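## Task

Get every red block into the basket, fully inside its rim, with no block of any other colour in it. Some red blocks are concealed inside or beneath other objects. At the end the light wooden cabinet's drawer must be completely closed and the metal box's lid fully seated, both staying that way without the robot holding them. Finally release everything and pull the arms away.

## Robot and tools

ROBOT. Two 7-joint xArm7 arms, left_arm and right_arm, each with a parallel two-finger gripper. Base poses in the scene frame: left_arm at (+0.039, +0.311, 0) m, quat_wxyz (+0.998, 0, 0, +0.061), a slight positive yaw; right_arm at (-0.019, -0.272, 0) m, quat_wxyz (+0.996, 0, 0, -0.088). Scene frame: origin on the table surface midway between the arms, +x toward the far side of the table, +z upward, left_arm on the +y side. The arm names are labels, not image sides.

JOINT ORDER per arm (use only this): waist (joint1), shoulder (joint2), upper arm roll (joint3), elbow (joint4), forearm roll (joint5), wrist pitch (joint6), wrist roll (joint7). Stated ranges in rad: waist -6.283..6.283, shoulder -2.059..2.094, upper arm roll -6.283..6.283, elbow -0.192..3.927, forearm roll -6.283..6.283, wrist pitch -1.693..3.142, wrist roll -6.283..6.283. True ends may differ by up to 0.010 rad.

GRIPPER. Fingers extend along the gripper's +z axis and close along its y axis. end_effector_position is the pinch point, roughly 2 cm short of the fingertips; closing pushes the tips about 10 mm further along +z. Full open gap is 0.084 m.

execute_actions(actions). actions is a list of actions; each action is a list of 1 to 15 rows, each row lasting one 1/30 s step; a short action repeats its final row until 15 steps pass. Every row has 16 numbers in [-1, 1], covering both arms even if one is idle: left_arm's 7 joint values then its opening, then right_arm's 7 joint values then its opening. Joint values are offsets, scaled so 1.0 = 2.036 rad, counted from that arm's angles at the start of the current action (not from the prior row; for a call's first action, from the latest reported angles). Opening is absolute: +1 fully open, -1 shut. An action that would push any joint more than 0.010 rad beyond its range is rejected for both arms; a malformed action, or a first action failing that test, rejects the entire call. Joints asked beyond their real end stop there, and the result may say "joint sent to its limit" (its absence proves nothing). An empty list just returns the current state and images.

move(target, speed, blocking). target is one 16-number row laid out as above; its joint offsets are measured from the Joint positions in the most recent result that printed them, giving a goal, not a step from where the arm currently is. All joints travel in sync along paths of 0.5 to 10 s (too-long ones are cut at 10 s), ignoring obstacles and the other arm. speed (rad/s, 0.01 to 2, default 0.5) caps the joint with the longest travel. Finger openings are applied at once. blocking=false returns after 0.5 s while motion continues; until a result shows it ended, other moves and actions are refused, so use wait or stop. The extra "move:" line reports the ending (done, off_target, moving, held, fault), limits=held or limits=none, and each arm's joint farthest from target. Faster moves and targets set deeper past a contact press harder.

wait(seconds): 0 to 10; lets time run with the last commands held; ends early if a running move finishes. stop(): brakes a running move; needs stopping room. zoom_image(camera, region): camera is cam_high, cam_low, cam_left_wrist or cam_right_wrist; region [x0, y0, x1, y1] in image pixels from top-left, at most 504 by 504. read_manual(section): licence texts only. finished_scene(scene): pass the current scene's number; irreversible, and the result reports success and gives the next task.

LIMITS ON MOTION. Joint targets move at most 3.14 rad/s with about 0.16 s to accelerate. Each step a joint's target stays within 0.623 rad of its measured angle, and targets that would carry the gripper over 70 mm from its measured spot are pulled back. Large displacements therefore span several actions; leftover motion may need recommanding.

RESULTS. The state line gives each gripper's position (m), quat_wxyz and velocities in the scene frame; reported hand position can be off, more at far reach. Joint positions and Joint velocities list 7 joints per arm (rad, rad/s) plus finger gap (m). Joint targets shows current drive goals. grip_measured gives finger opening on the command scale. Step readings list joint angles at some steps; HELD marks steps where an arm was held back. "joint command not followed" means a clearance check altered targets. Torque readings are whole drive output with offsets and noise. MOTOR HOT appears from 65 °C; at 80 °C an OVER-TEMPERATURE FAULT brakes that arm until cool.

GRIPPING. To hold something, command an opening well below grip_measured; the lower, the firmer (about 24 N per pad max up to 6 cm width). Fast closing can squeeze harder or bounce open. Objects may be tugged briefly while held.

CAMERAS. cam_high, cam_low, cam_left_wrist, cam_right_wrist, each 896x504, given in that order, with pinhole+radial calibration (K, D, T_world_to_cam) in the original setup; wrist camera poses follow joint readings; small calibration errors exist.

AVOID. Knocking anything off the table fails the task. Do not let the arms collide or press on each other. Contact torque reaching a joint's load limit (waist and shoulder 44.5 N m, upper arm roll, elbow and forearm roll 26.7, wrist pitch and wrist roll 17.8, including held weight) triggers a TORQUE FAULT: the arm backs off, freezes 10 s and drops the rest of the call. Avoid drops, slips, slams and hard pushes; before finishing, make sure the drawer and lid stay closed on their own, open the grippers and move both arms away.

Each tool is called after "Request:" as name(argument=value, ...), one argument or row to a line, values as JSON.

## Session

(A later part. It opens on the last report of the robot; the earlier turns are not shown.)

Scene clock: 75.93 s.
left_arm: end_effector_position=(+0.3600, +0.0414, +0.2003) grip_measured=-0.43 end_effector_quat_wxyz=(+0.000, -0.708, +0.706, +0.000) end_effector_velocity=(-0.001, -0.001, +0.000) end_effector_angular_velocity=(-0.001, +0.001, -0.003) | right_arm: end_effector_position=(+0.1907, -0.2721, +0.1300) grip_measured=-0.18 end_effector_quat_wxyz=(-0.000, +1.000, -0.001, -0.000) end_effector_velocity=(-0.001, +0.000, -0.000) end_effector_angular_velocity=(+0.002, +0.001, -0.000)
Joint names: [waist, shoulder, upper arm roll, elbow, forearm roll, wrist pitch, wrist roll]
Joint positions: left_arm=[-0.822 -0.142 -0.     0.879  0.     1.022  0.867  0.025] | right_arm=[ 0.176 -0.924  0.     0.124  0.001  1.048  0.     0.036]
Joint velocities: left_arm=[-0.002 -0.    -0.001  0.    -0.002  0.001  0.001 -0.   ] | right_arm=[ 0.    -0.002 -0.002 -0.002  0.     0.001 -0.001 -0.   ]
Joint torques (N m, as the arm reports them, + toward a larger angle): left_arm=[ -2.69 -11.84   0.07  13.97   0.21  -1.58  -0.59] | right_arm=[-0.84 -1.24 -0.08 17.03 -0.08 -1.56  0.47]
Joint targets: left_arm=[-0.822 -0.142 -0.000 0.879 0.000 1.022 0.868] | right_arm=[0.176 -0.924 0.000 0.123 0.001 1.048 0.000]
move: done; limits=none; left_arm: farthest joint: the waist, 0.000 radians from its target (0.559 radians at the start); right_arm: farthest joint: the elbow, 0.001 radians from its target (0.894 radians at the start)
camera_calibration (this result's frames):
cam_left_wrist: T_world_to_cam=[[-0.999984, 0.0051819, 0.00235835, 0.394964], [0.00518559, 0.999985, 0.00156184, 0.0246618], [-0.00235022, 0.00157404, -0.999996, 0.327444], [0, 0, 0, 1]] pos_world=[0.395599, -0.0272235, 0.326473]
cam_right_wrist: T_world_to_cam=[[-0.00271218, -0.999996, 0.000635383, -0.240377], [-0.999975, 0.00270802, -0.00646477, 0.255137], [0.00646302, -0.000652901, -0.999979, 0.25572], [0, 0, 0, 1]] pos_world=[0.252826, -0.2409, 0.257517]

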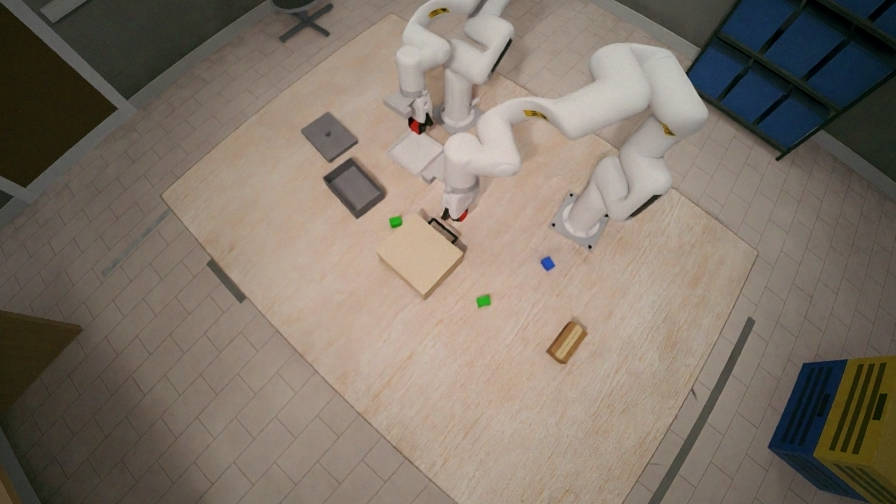

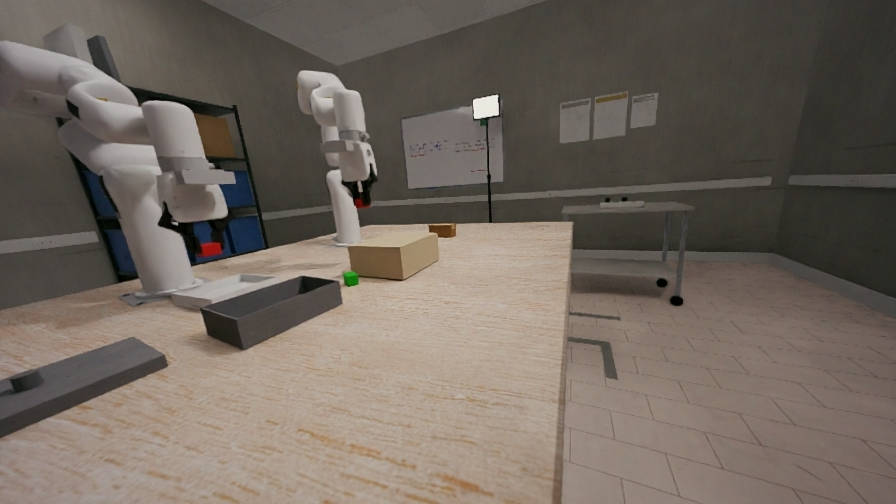

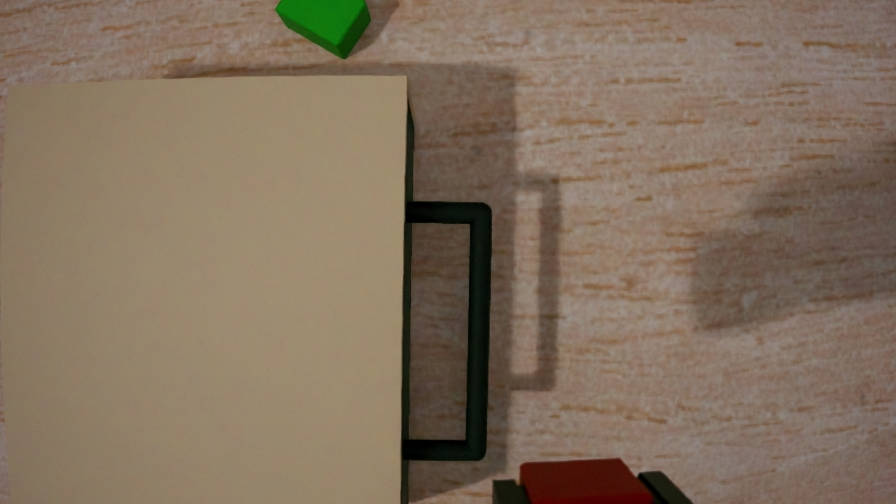

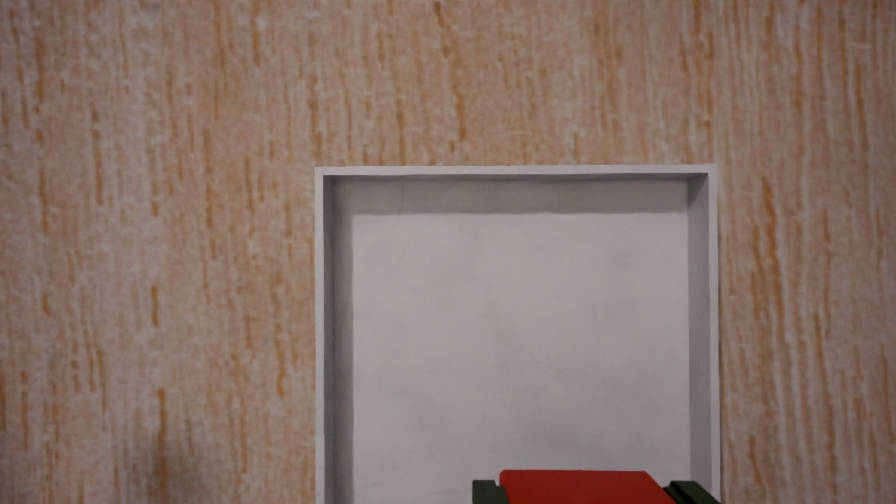

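Request:
move(
  target=[0,0,0,0,0,0,0,-1, -0.03,0.1866,0,-0.0742,0,-0.2608,-0.03,-0.7],
  speed=0.3,
)

Request:
move(
  target=[0,0,0,0,0,0,0,-1, 0,0,0,0,0,0,0,0.1],
)

Request:
move(
  target=[0,0,0,0,0,0,0,-1, 0,-0.1,0,0.04,0,0.14,0,0.1],
)

Scene clock: 84.50 s.
left_arm: end_effector_position=(+0.3600, +0.0414, +0.2003) grip_measured=-0.43 end_effector_quat_wxyz=(+0.000, -0.708, +0.706, +0.000) end_effector_velocity=(+0.000, +0.001, -0.001) end_effector_angular_velocity=(+0.002, +0.001, +0.001) | right_arm: end_effector_position=(+0.1900, -0.2849, +0.0357) grip_measured=-0.18 end_effector_quat_wxyz=(+0.000, +1.000, -0.001, +0.004) end_effector_velocity=(-0.003, +0.000, -0.003) end_effector_angular_velocity=(-0.000, +0.005, +0.000)
Joint names: [waist, shoulder, upper arm roll, elbow, forearm roll, wrist pitch, wrist roll]
Joint positions: left_arm=[-0.822 -0.142 -0.     0.879  0.     1.022  0.867  0.025] | right_arm=[ 0.115 -0.546  0.    -0.023  0.001  0.515 -0.061  0.036]
Joint velocities: left_arm=[ 0.     0.002  0.001 -0.     0.001  0.001 -0.    -0.   ] | right_arm=[-0.001  0.005  0.002 -0.007  0.    -0.007  0.001  0.001]
Joint torques (N m, as the arm reports them, + toward a larger angle): left_arm=[ -2.39 -11.95   0.27  14.07   0.26  -1.51  -0.64] | right_arm=[-2.6   2.87 -0.53 -0.07 -0.68  1.28  0.41]
Joint targets: left_arm=[-0.822 -0.142 -0.000 0.879 0.000 1.022 0.867] | right_arm=[0.114 -0.544 0.000 -0.027 0.001 0.517 -0.061]
move: done; limits=none; left_arm: farthest joint: the waist, 0.000 radians from its target (0.000 radians at the start); right_arm: farthest joint: the elbow, 0.004 radians from its target (0.151 radians at the start)
camera_calibration (this result's frames):
cam_left_wrist: T_world_to_cam=[[-0.999984, 0.00518252, 0.00235825, 0.394963], [0.00518621, 0.999985, 0.00156182, 0.0246618], [-0.00235012, 0.00157402, -0.999996, 0.327444], [0, 0, 0, 1]] pos_world=[0.395599, -0.0272238, 0.326473]
cam_right_wrist: T_world_to_cam=[[-0.00273666, -0.999995, 0.00140015, -0.253111], [-0.999887, 0.0027157, -0.0147592, 0.254164], [0.0147553, -0.00144038, -0.99989, 0.159601], [0, 0, 0, 1]] pos_world=[0.251088, -0.25357, 0.163689]

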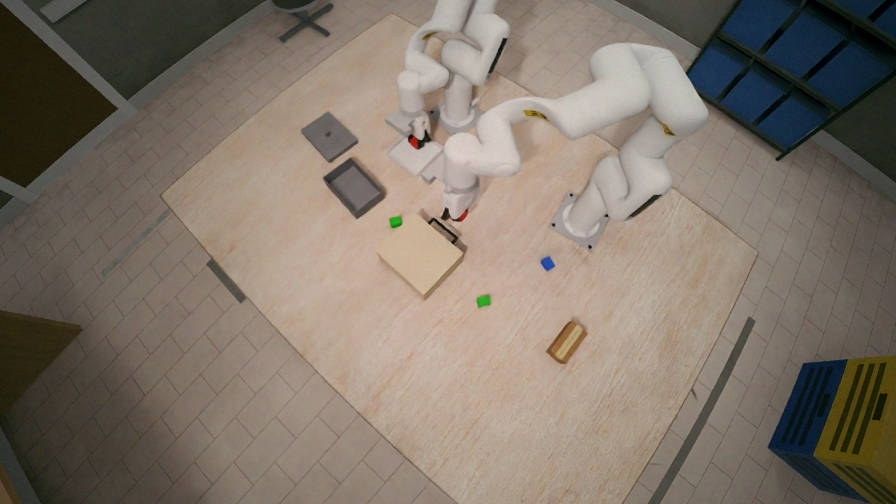

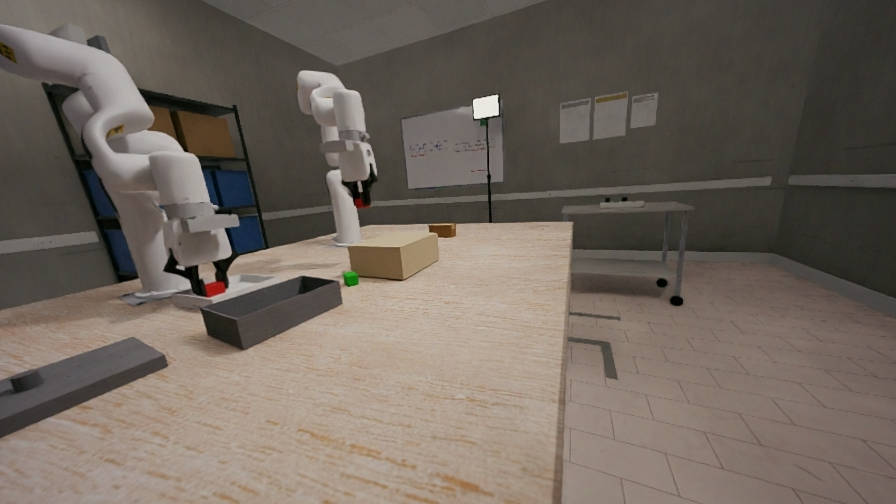

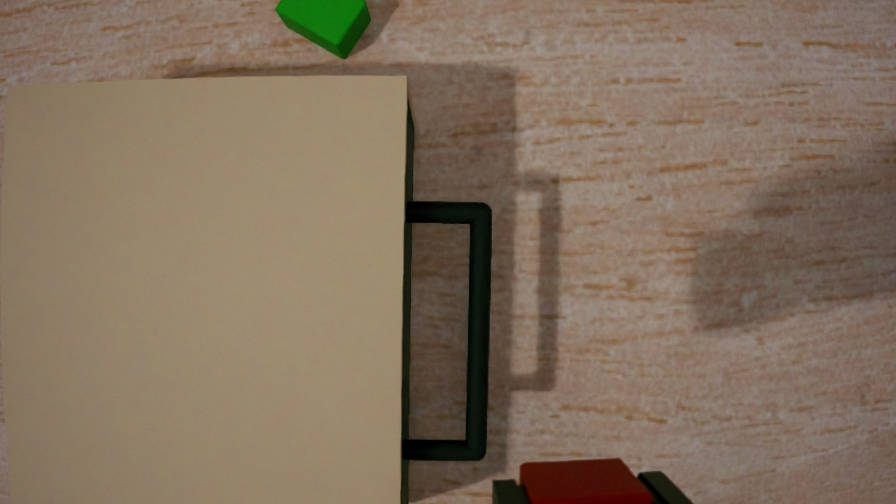

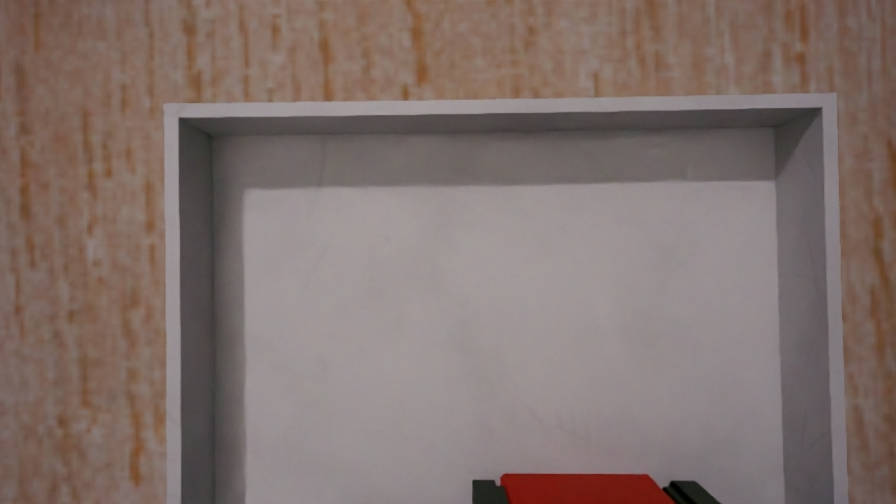

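Scene clock: 85.10 s.
left_arm: end_effector_position=(+0.3600, +0.0414, +0.2003) grip_measured=-0.43 end_effector_quat_wxyz=(+0.000, -0.708, +0.706, +0.000) end_effector_velocity=(+0.000, +0.000, -0.000) end_effector_angular_velocity=(+0.001, +0.000, -0.000) | right_arm: end_effector_position=(+0.1897, -0.2849, +0.0355) grip_measured=+0.09 end_effector_quat_wxyz=(+0.000, +1.000, -0.001, +0.004) end_effector_velocity=(+0.003, -0.000, +0.002) end_effector_angular_velocity=(-0.000, -0.007, +0.001)
Joint names: [waist, shoulder, upper arm roll, elbow, forearm roll, wrist pitch, wrist roll]
Joint positions: left_arm=[-0.822 -0.142 -0.     0.879  0.     1.022  0.867  0.025] | right_arm=[ 0.115 -0.546  0.    -0.024  0.001  0.515 -0.061  0.048]
Joint velocities: left_arm=[ 0.001  0.001 -0.001  0.     0.001  0.    -0.     0.   ] | right_arm=[ 0.    -0.002 -0.     0.004 -0.    -0.001 -0.001  0.   ]
Joint torques (N m, as the arm reports them, + toward a larger angle): left_arm=[ -2.73 -11.93   0.17  13.9    0.19  -1.52  -0.62] | right_arm=[-0.76 -3.83  0.   12.89 -0.4  -1.54  0.4 ]
Joint targets: left_arm=[-0.822 -0.142 -0.000 0.879 0.000 1.022 0.867] | right_arm=[0.115 -0.546 0.000 -0.023 0.001 0.515 -0.061]
move: done; limits=none; left_arm: farthest joint: the waist, 0.000 radians from its target (0.000 radians at the start); right_arm: farthest joint: the elbow, 0.001 radians from its target (0.000 radians at the start)
camera_calibration (this result's frames):
cam_left_wrist: T_world_to_cam=[[-0.999984, 0.00518264, 0.00235814, 0.394963], [0.00518633, 0.999985, 0.00156185, 0.0246617], [-0.00235001, 0.00157406, -0.999996, 0.327444], [0, 0, 0, 1]] pos_world=[0.395599, -0.0272238, 0.326473]
cam_right_wrist: T_world_to_cam=[[-0.00278234, -0.999995, 0.00134717, -0.253091], [-0.9999, 0.0027634, -0.013865, 0.253815], [0.0138612, -0.00138561, -0.999903, 0.159582], [0, 0, 0, 1]] pos_world=[0.250874, -0.25357, 0.163427]

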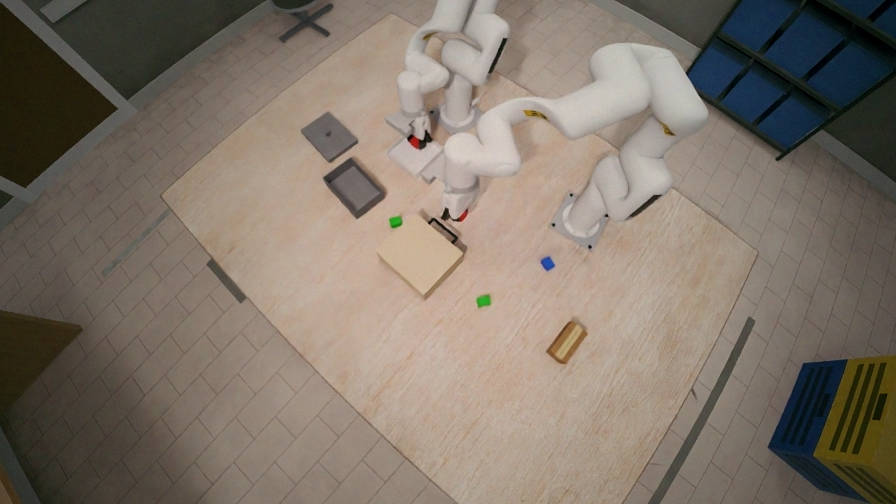

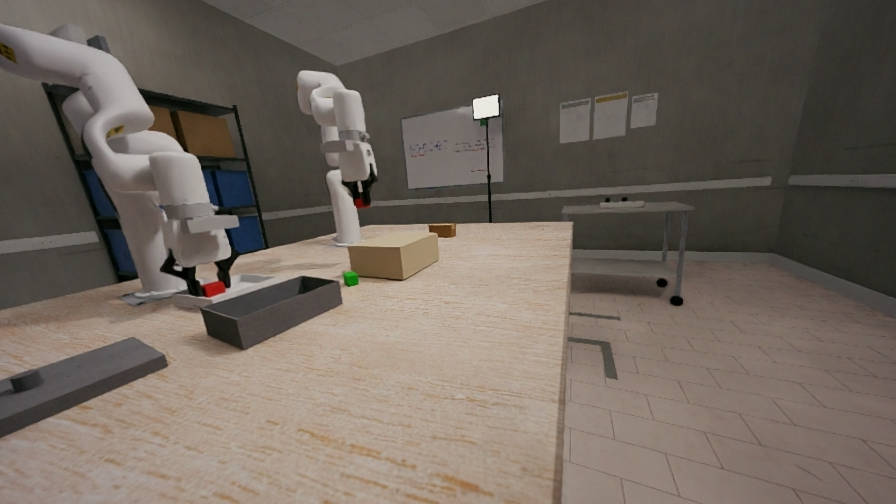

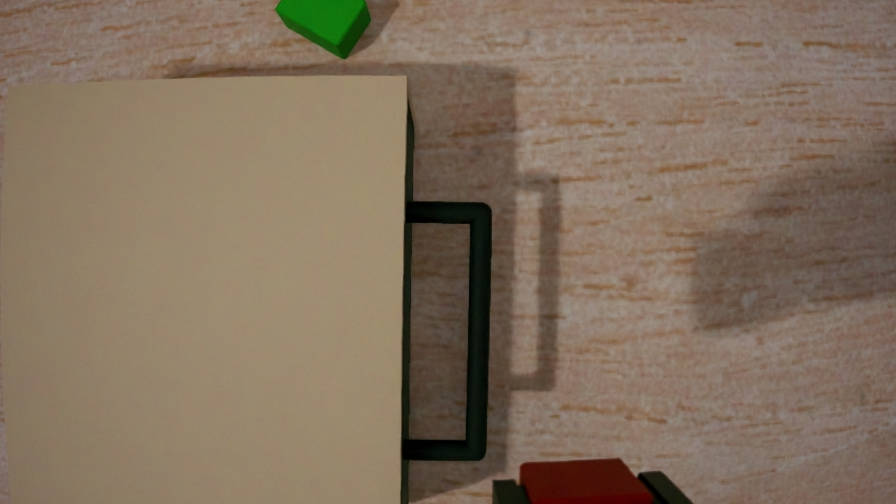

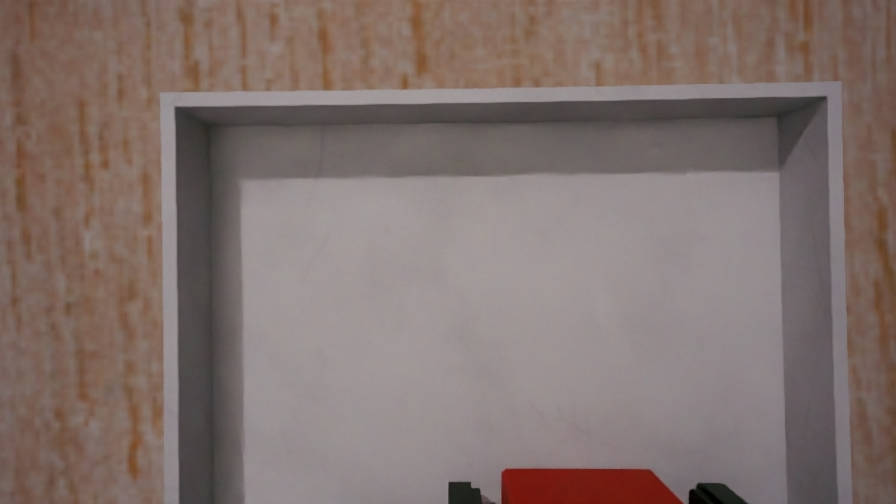

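Scene clock: 86.27 s.
left_arm: end_effector_position=(+0.3600, +0.0414, +0.2003) grip_measured=-0.43 end_effector_quat_wxyz=(+0.000, -0.708, +0.706, +0.000) end_effector_velocity=(+0.000, +0.000, -0.001) end_effector_angular_velocity=(+0.001, +0.002, +0.001) | right_arm: end_effector_position=(+0.1987, -0.2854, +0.0853) grip_measured=+0.09 end_effector_quat_wxyz=(-0.000, +1.000, -0.001, +0.003) end_effector_velocity=(+0.001, -0.000, +0.001) end_effector_angular_velocity=(+0.001, -0.003, -0.000)
Joint names: [waist, shoulder, upper arm roll, elbow, forearm roll, wrist pitch, wrist roll]
Joint positions: left_arm=[-0.822 -0.142 -0.     0.879  0.     1.022  0.867  0.025] | right_arm=[ 0.115 -0.749  0.     0.058  0.001  0.8   -0.061  0.048]
Joint velocities: left_arm=[ 0.001  0.002 -0.    -0.    -0.001  0.    -0.    -0.   ] | right_arm=[ 0.    -0.003 -0.001  0.001 -0.     0.002 -0.    -0.   ]
Joint torques (N m, as the arm reports them, + toward a larger angle): left_arm=[ -2.6  -11.68   0.2   14.12   0.27  -1.47  -0.7 ] | right_arm=[-0.86 -2.72 -0.11 15.32 -0.01 -1.62  0.42]
Joint targets: left_arm=[-0.822 -0.142 -0.000 0.879 0.000 1.022 0.867] | right_arm=[0.115 -0.749 0.000 0.058 0.001 0.800 -0.061]
move: done; limits=none; left_arm: farthest joint: the waist, 0.000 radians from its target (0.000 radians at the start); right_arm: farthest joint: the shoulder, 0.001 radians from its target (0.204 radians at the start)
camera_calibration (this result's frames):
cam_left_wrist: T_world_to_cam=[[-0.999984, 0.00518257, 0.0023583, 0.394963], [0.00518626, 0.999985, 0.00156193, 0.0246617], [-0.00235017, 0.00157413, -0.999996, 0.327444], [0, 0, 0, 1]] pos_world=[0.395599, -0.0272237, 0.326473]
cam_right_wrist: T_world_to_cam=[[-0.00261002, -0.999996, 0.00113094, -0.253632], [-0.999906, 0.00259453, -0.0134919, 0.263392], [0.0134889, -0.00116605, -0.999908, 0.209366], [0, 0, 0, 1]] pos_world=[0.259881, -0.25407, 0.213188]

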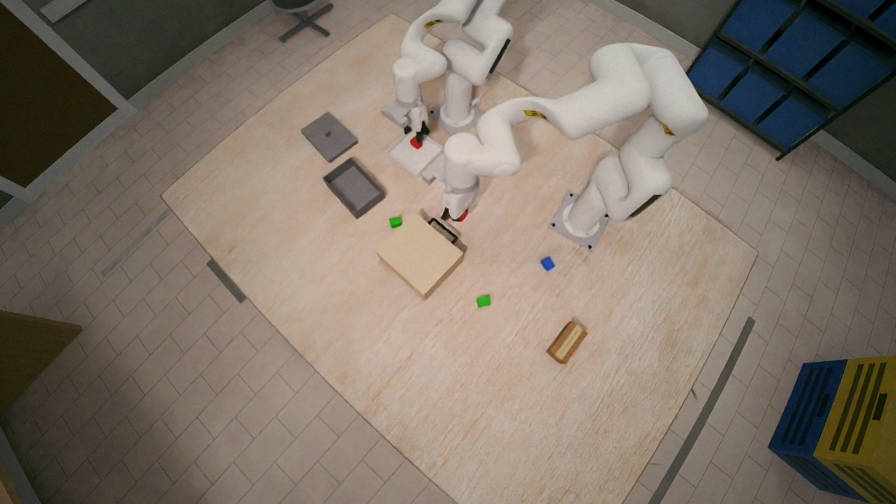

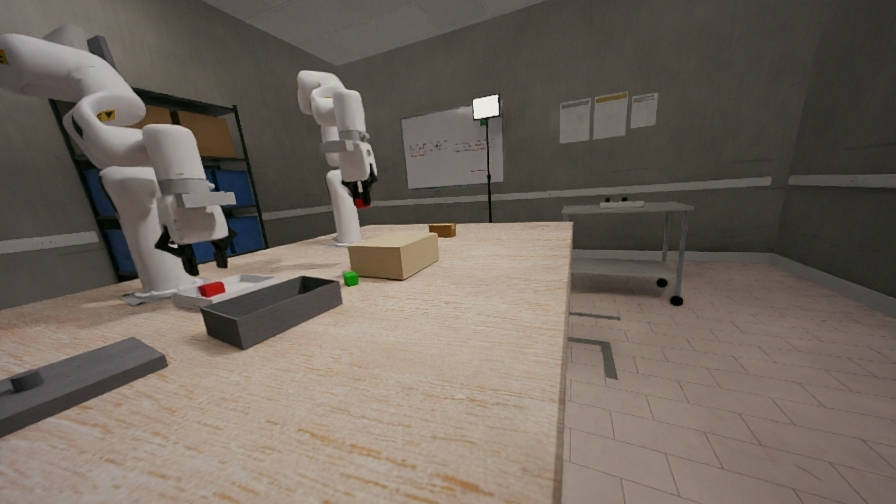

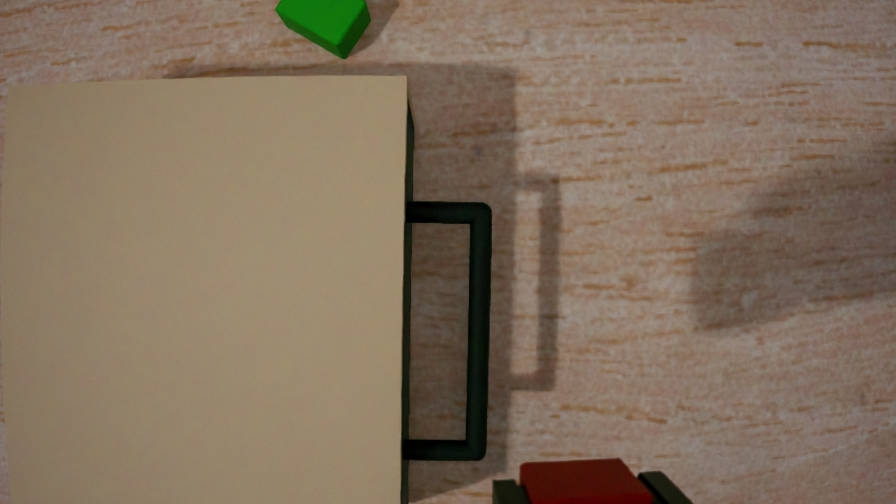

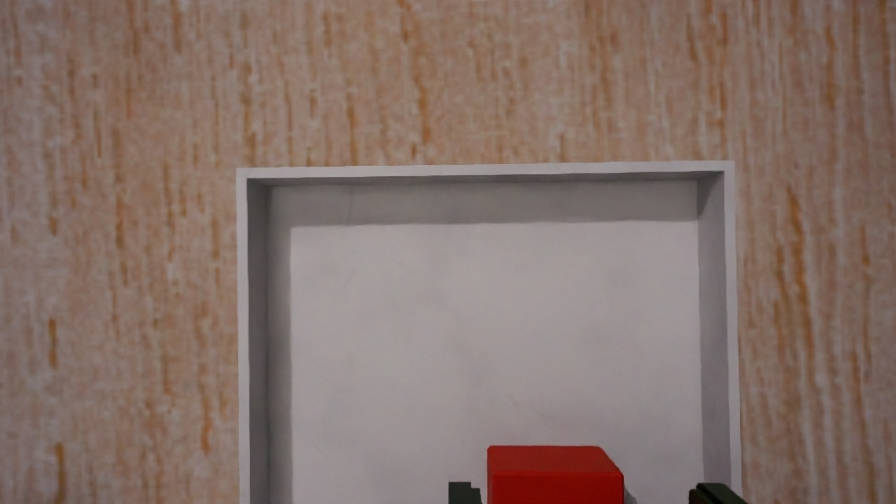

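Request:
move(
  target=[-0.14,0,0,0,0,0,-0.14,-1, -0.2859,0.4592,0,0.4548,0,-0.001,-0.2863,0],
  speed=0.7,
)

Request:
move(
  target=[-0.145,0.286,0,0.2176,0,-0.069,-0.1434,-1, 0,0.0683,0,-0.0196,0,-0.0879,0,0],
  speed=0.4,
)

Scene clock: 98.10 s.
left_arm: end_effector_position=(+0.2713, -0.0378, +0.2003) grip_measured=-0.43 end_effector_quat_wxyz=(+0.000, -0.709, +0.706, -0.000) end_effector_velocity=(-0.001, -0.001, +0.000) end_effector_angular_velocity=(-0.000, +0.000, -0.002) | right_arm: end_effector_position=(+0.3665, -0.5603, +0.1101) grip_measured=-0.01 end_effector_quat_wxyz=(-0.000, +1.000, -0.000, +0.000) end_effector_velocity=(-0.001, -0.002, -0.002) end_effector_angular_velocity=(+0.001, +0.002, -0.004)
Joint names: [waist, shoulder, upper arm roll, elbow, forearm roll, wrist pitch, wrist roll]
Joint positions: left_arm=[-1.106 -0.142 -0.     0.879  0.     1.022  0.583  0.025] | right_arm=[-0.467  0.185  0.001  0.983  0.001  0.798 -0.643  0.044]
Joint velocities: left_arm=[-0.002 -0.    -0.001 -0.    -0.001  0.    -0.001 -0.   ] | right_arm=[-0.003  0.005 -0.002  0.001  0.    -0.    -0.     0.   ]
Joint torques (N m, as the arm reports them, + toward a larger angle): left_arm=[ -2.64 -11.76   0.15  13.98   0.22  -1.46  -0.62] | right_arm=[ -0.96 -20.71  -0.5   15.34  -0.1   -1.58   0.33]
Joint targets: left_arm=[-1.107 -0.142 -0.000 0.879 0.000 1.022 0.582] | right_arm=[-0.467 0.186 0.000 0.983 0.001 0.797 -0.644]
move: done; limits=none; left_arm: farthest joint: the waist, 0.001 radians from its target (0.285 radians at the start); right_arm: farthest joint: the upper arm roll, 0.001 radians from its target (0.000 radians at the start)
camera_calibration (this result's frames):
cam_left_wrist: T_world_to_cam=[[-0.999985, 0.00496084, 0.00231938, 0.306702], [0.00496437, 0.999987, 0.00151778, 0.104397], [-0.00231182, 0.00152927, -0.999996, 0.327348], [0, 0, 0, 1]] pos_world=[0.306936, -0.106418, 0.326477]
cam_right_wrist: T_world_to_cam=[[-0.0012524, -0.999999, 0.000656216, -0.528576], [-0.999973, 0.00124759, -0.007275, 0.43083], [0.00727418, -0.000665309, -0.999973, 0.234135], [0, 0, 0, 1]] pos_world=[0.428453, -0.528957, 0.23761]

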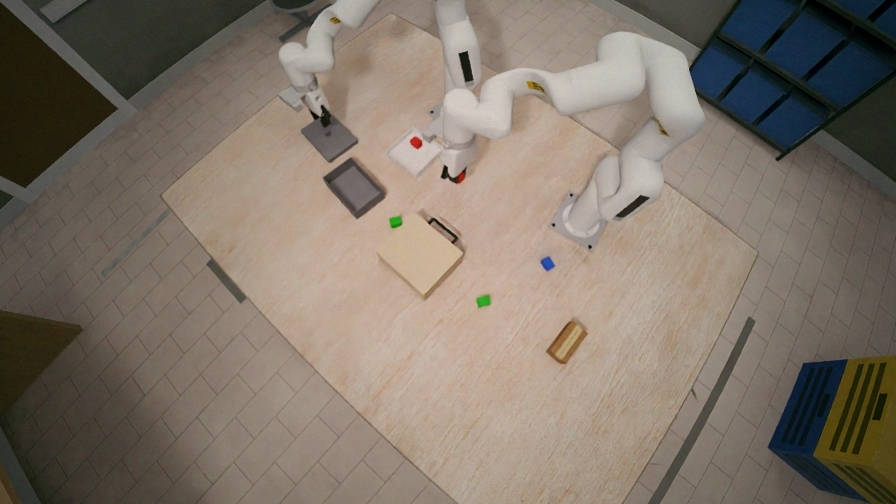

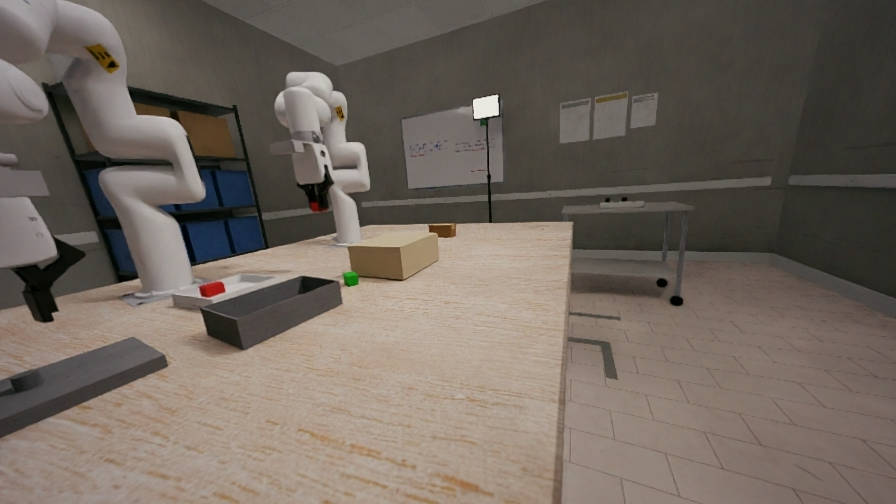

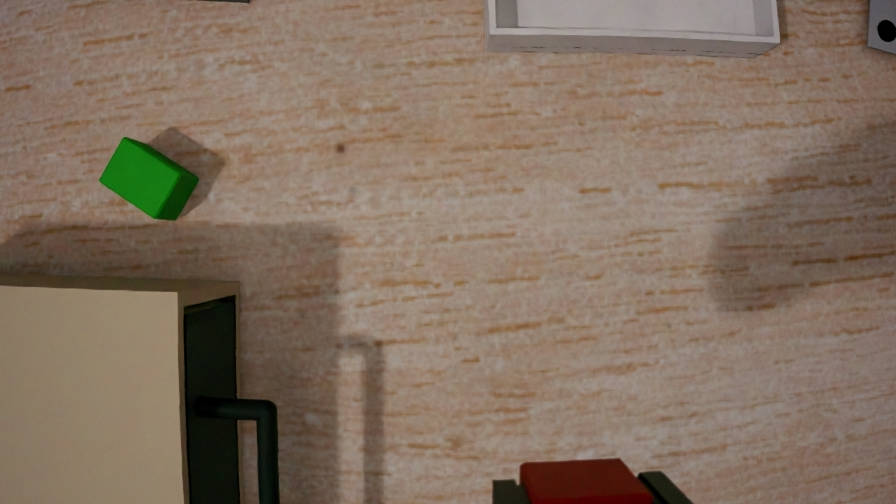

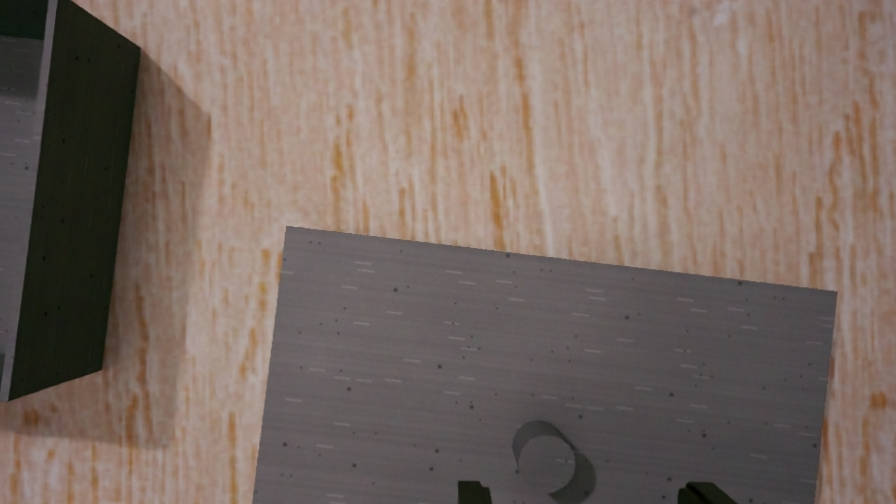

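Scene clock: 100.13 s.
left_arm: end_effector_position=(+0.2012, -0.2274, +0.1008) grip_measured=-0.43 end_effector_quat_wxyz=(-0.000, -0.707, +0.707, -0.001) end_effector_velocity=(-0.003, -0.000, -0.003) end_effector_angular_velocity=(+0.004, +0.002, -0.004) | right_arm: end_effector_position=(+0.3666, -0.5604, +0.0425) grip_measured=-0.01 end_effector_quat_wxyz=(-0.000, +1.000, -0.000, +0.000) end_effector_velocity=(-0.000, +0.001, -0.001) end_effector_angular_velocity=(+0.002, +0.002, +0.002)
Joint names: [waist, shoulder, upper arm roll, elbow, forearm roll, wrist pitch, wrist roll]
Joint positions: left_arm=[-1.401  0.439  0.     1.322  0.     0.881  0.291  0.025] | right_arm=[-0.467  0.324  0.001  0.943  0.001  0.619 -0.643  0.044]
Joint velocities: left_arm=[-0.002  0.005 -0.003  0.001  0.001 -0.    -0.001 -0.   ] | right_arm=[ 0.     0.002  0.002 -0.001  0.    -0.    -0.001 -0.   ]
Joint torques (N m, as the arm reports them, + toward a larger angle): left_arm=[ -2.39 -19.99   0.07  13.54   0.14  -1.57  -0.65] | right_arm=[ -0.71 -21.54  -0.69  13.73  -0.21  -1.51   0.51]
Joint targets: left_arm=[-1.402 0.440 -0.000 1.322 0.000 0.881 0.291] | right_arm=[-0.467 0.324 0.001 0.943 0.001 0.619 -0.643]
move: done; limits=none; left_arm: farthest joint: the shoulder, 0.001 radians from its target (0.582 radians at the start); right_arm: farthest joint: the waist, 0.000 radians from its target (0.000 radians at the start)
camera_calibration (this result's frames):
cam_left_wrist: T_world_to_cam=[[-0.999967, 0.00790896, 0.00179492, 0.238468], [0.00790892, 0.999969, -0.0000310218, 0.294046], [-0.00179511, -0.0000168249, -0.999998, 0.227549], [0, 0, 0, 1]] pos_world=[0.236543, -0.295919, 0.227129]
cam_right_wrist: T_world_to_cam=[[-0.00140611, -0.999999, 0.000828617, -0.528587], [-0.999972, 0.00139997, -0.00736812, 0.430508], [0.00736695, -0.000838954, -0.999973, 0.166446], [0, 0, 0, 1]] pos_world=[0.428526, -0.529049, 0.170051]

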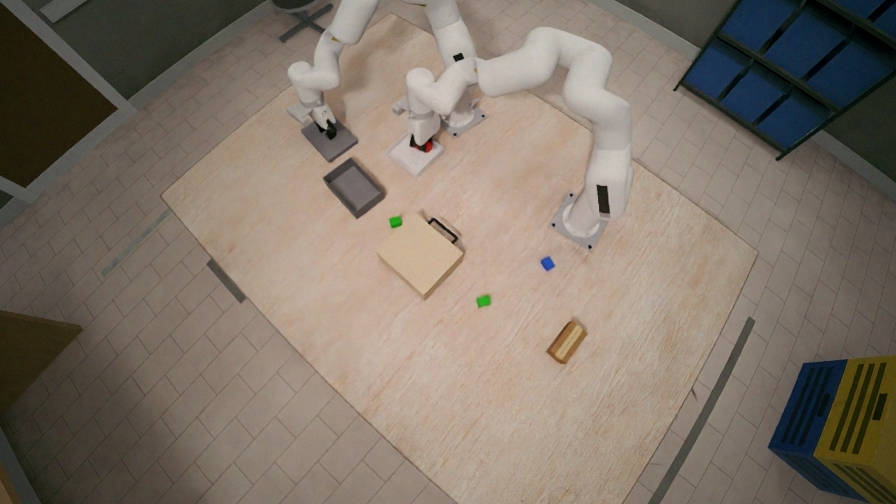

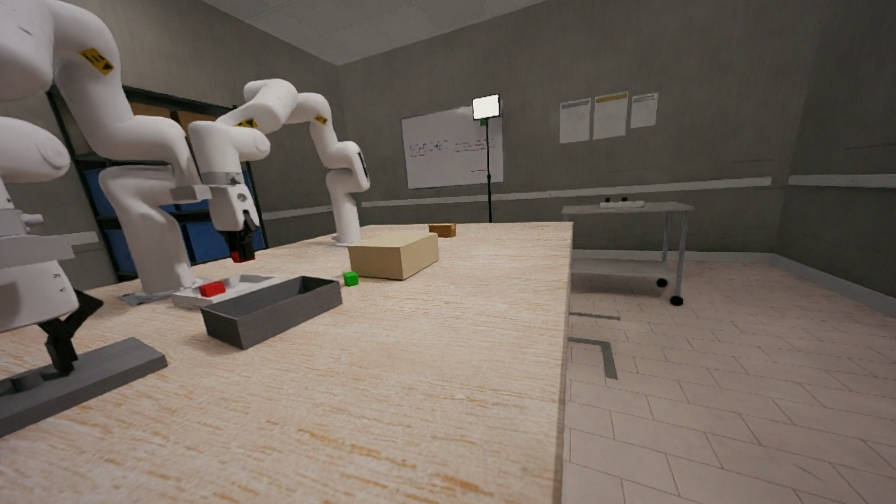

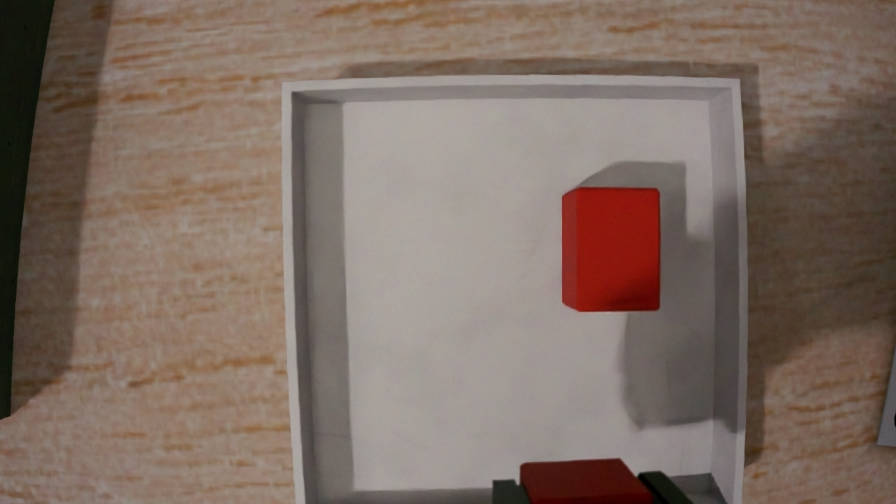

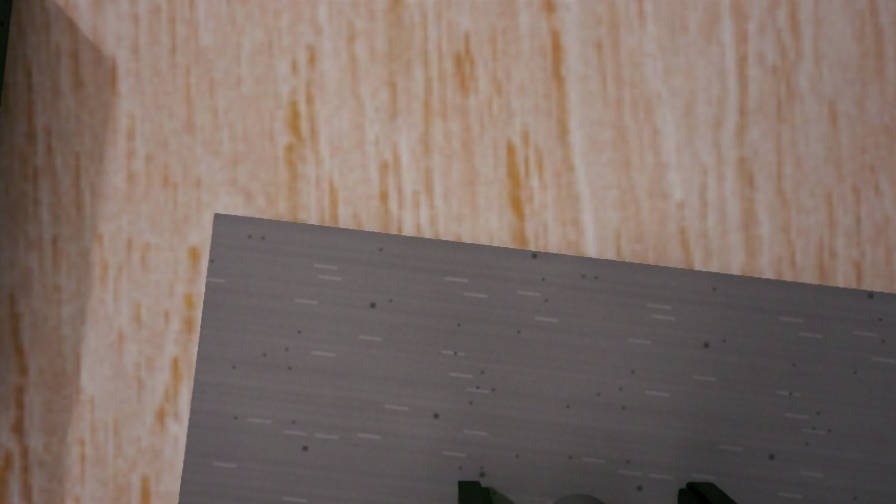

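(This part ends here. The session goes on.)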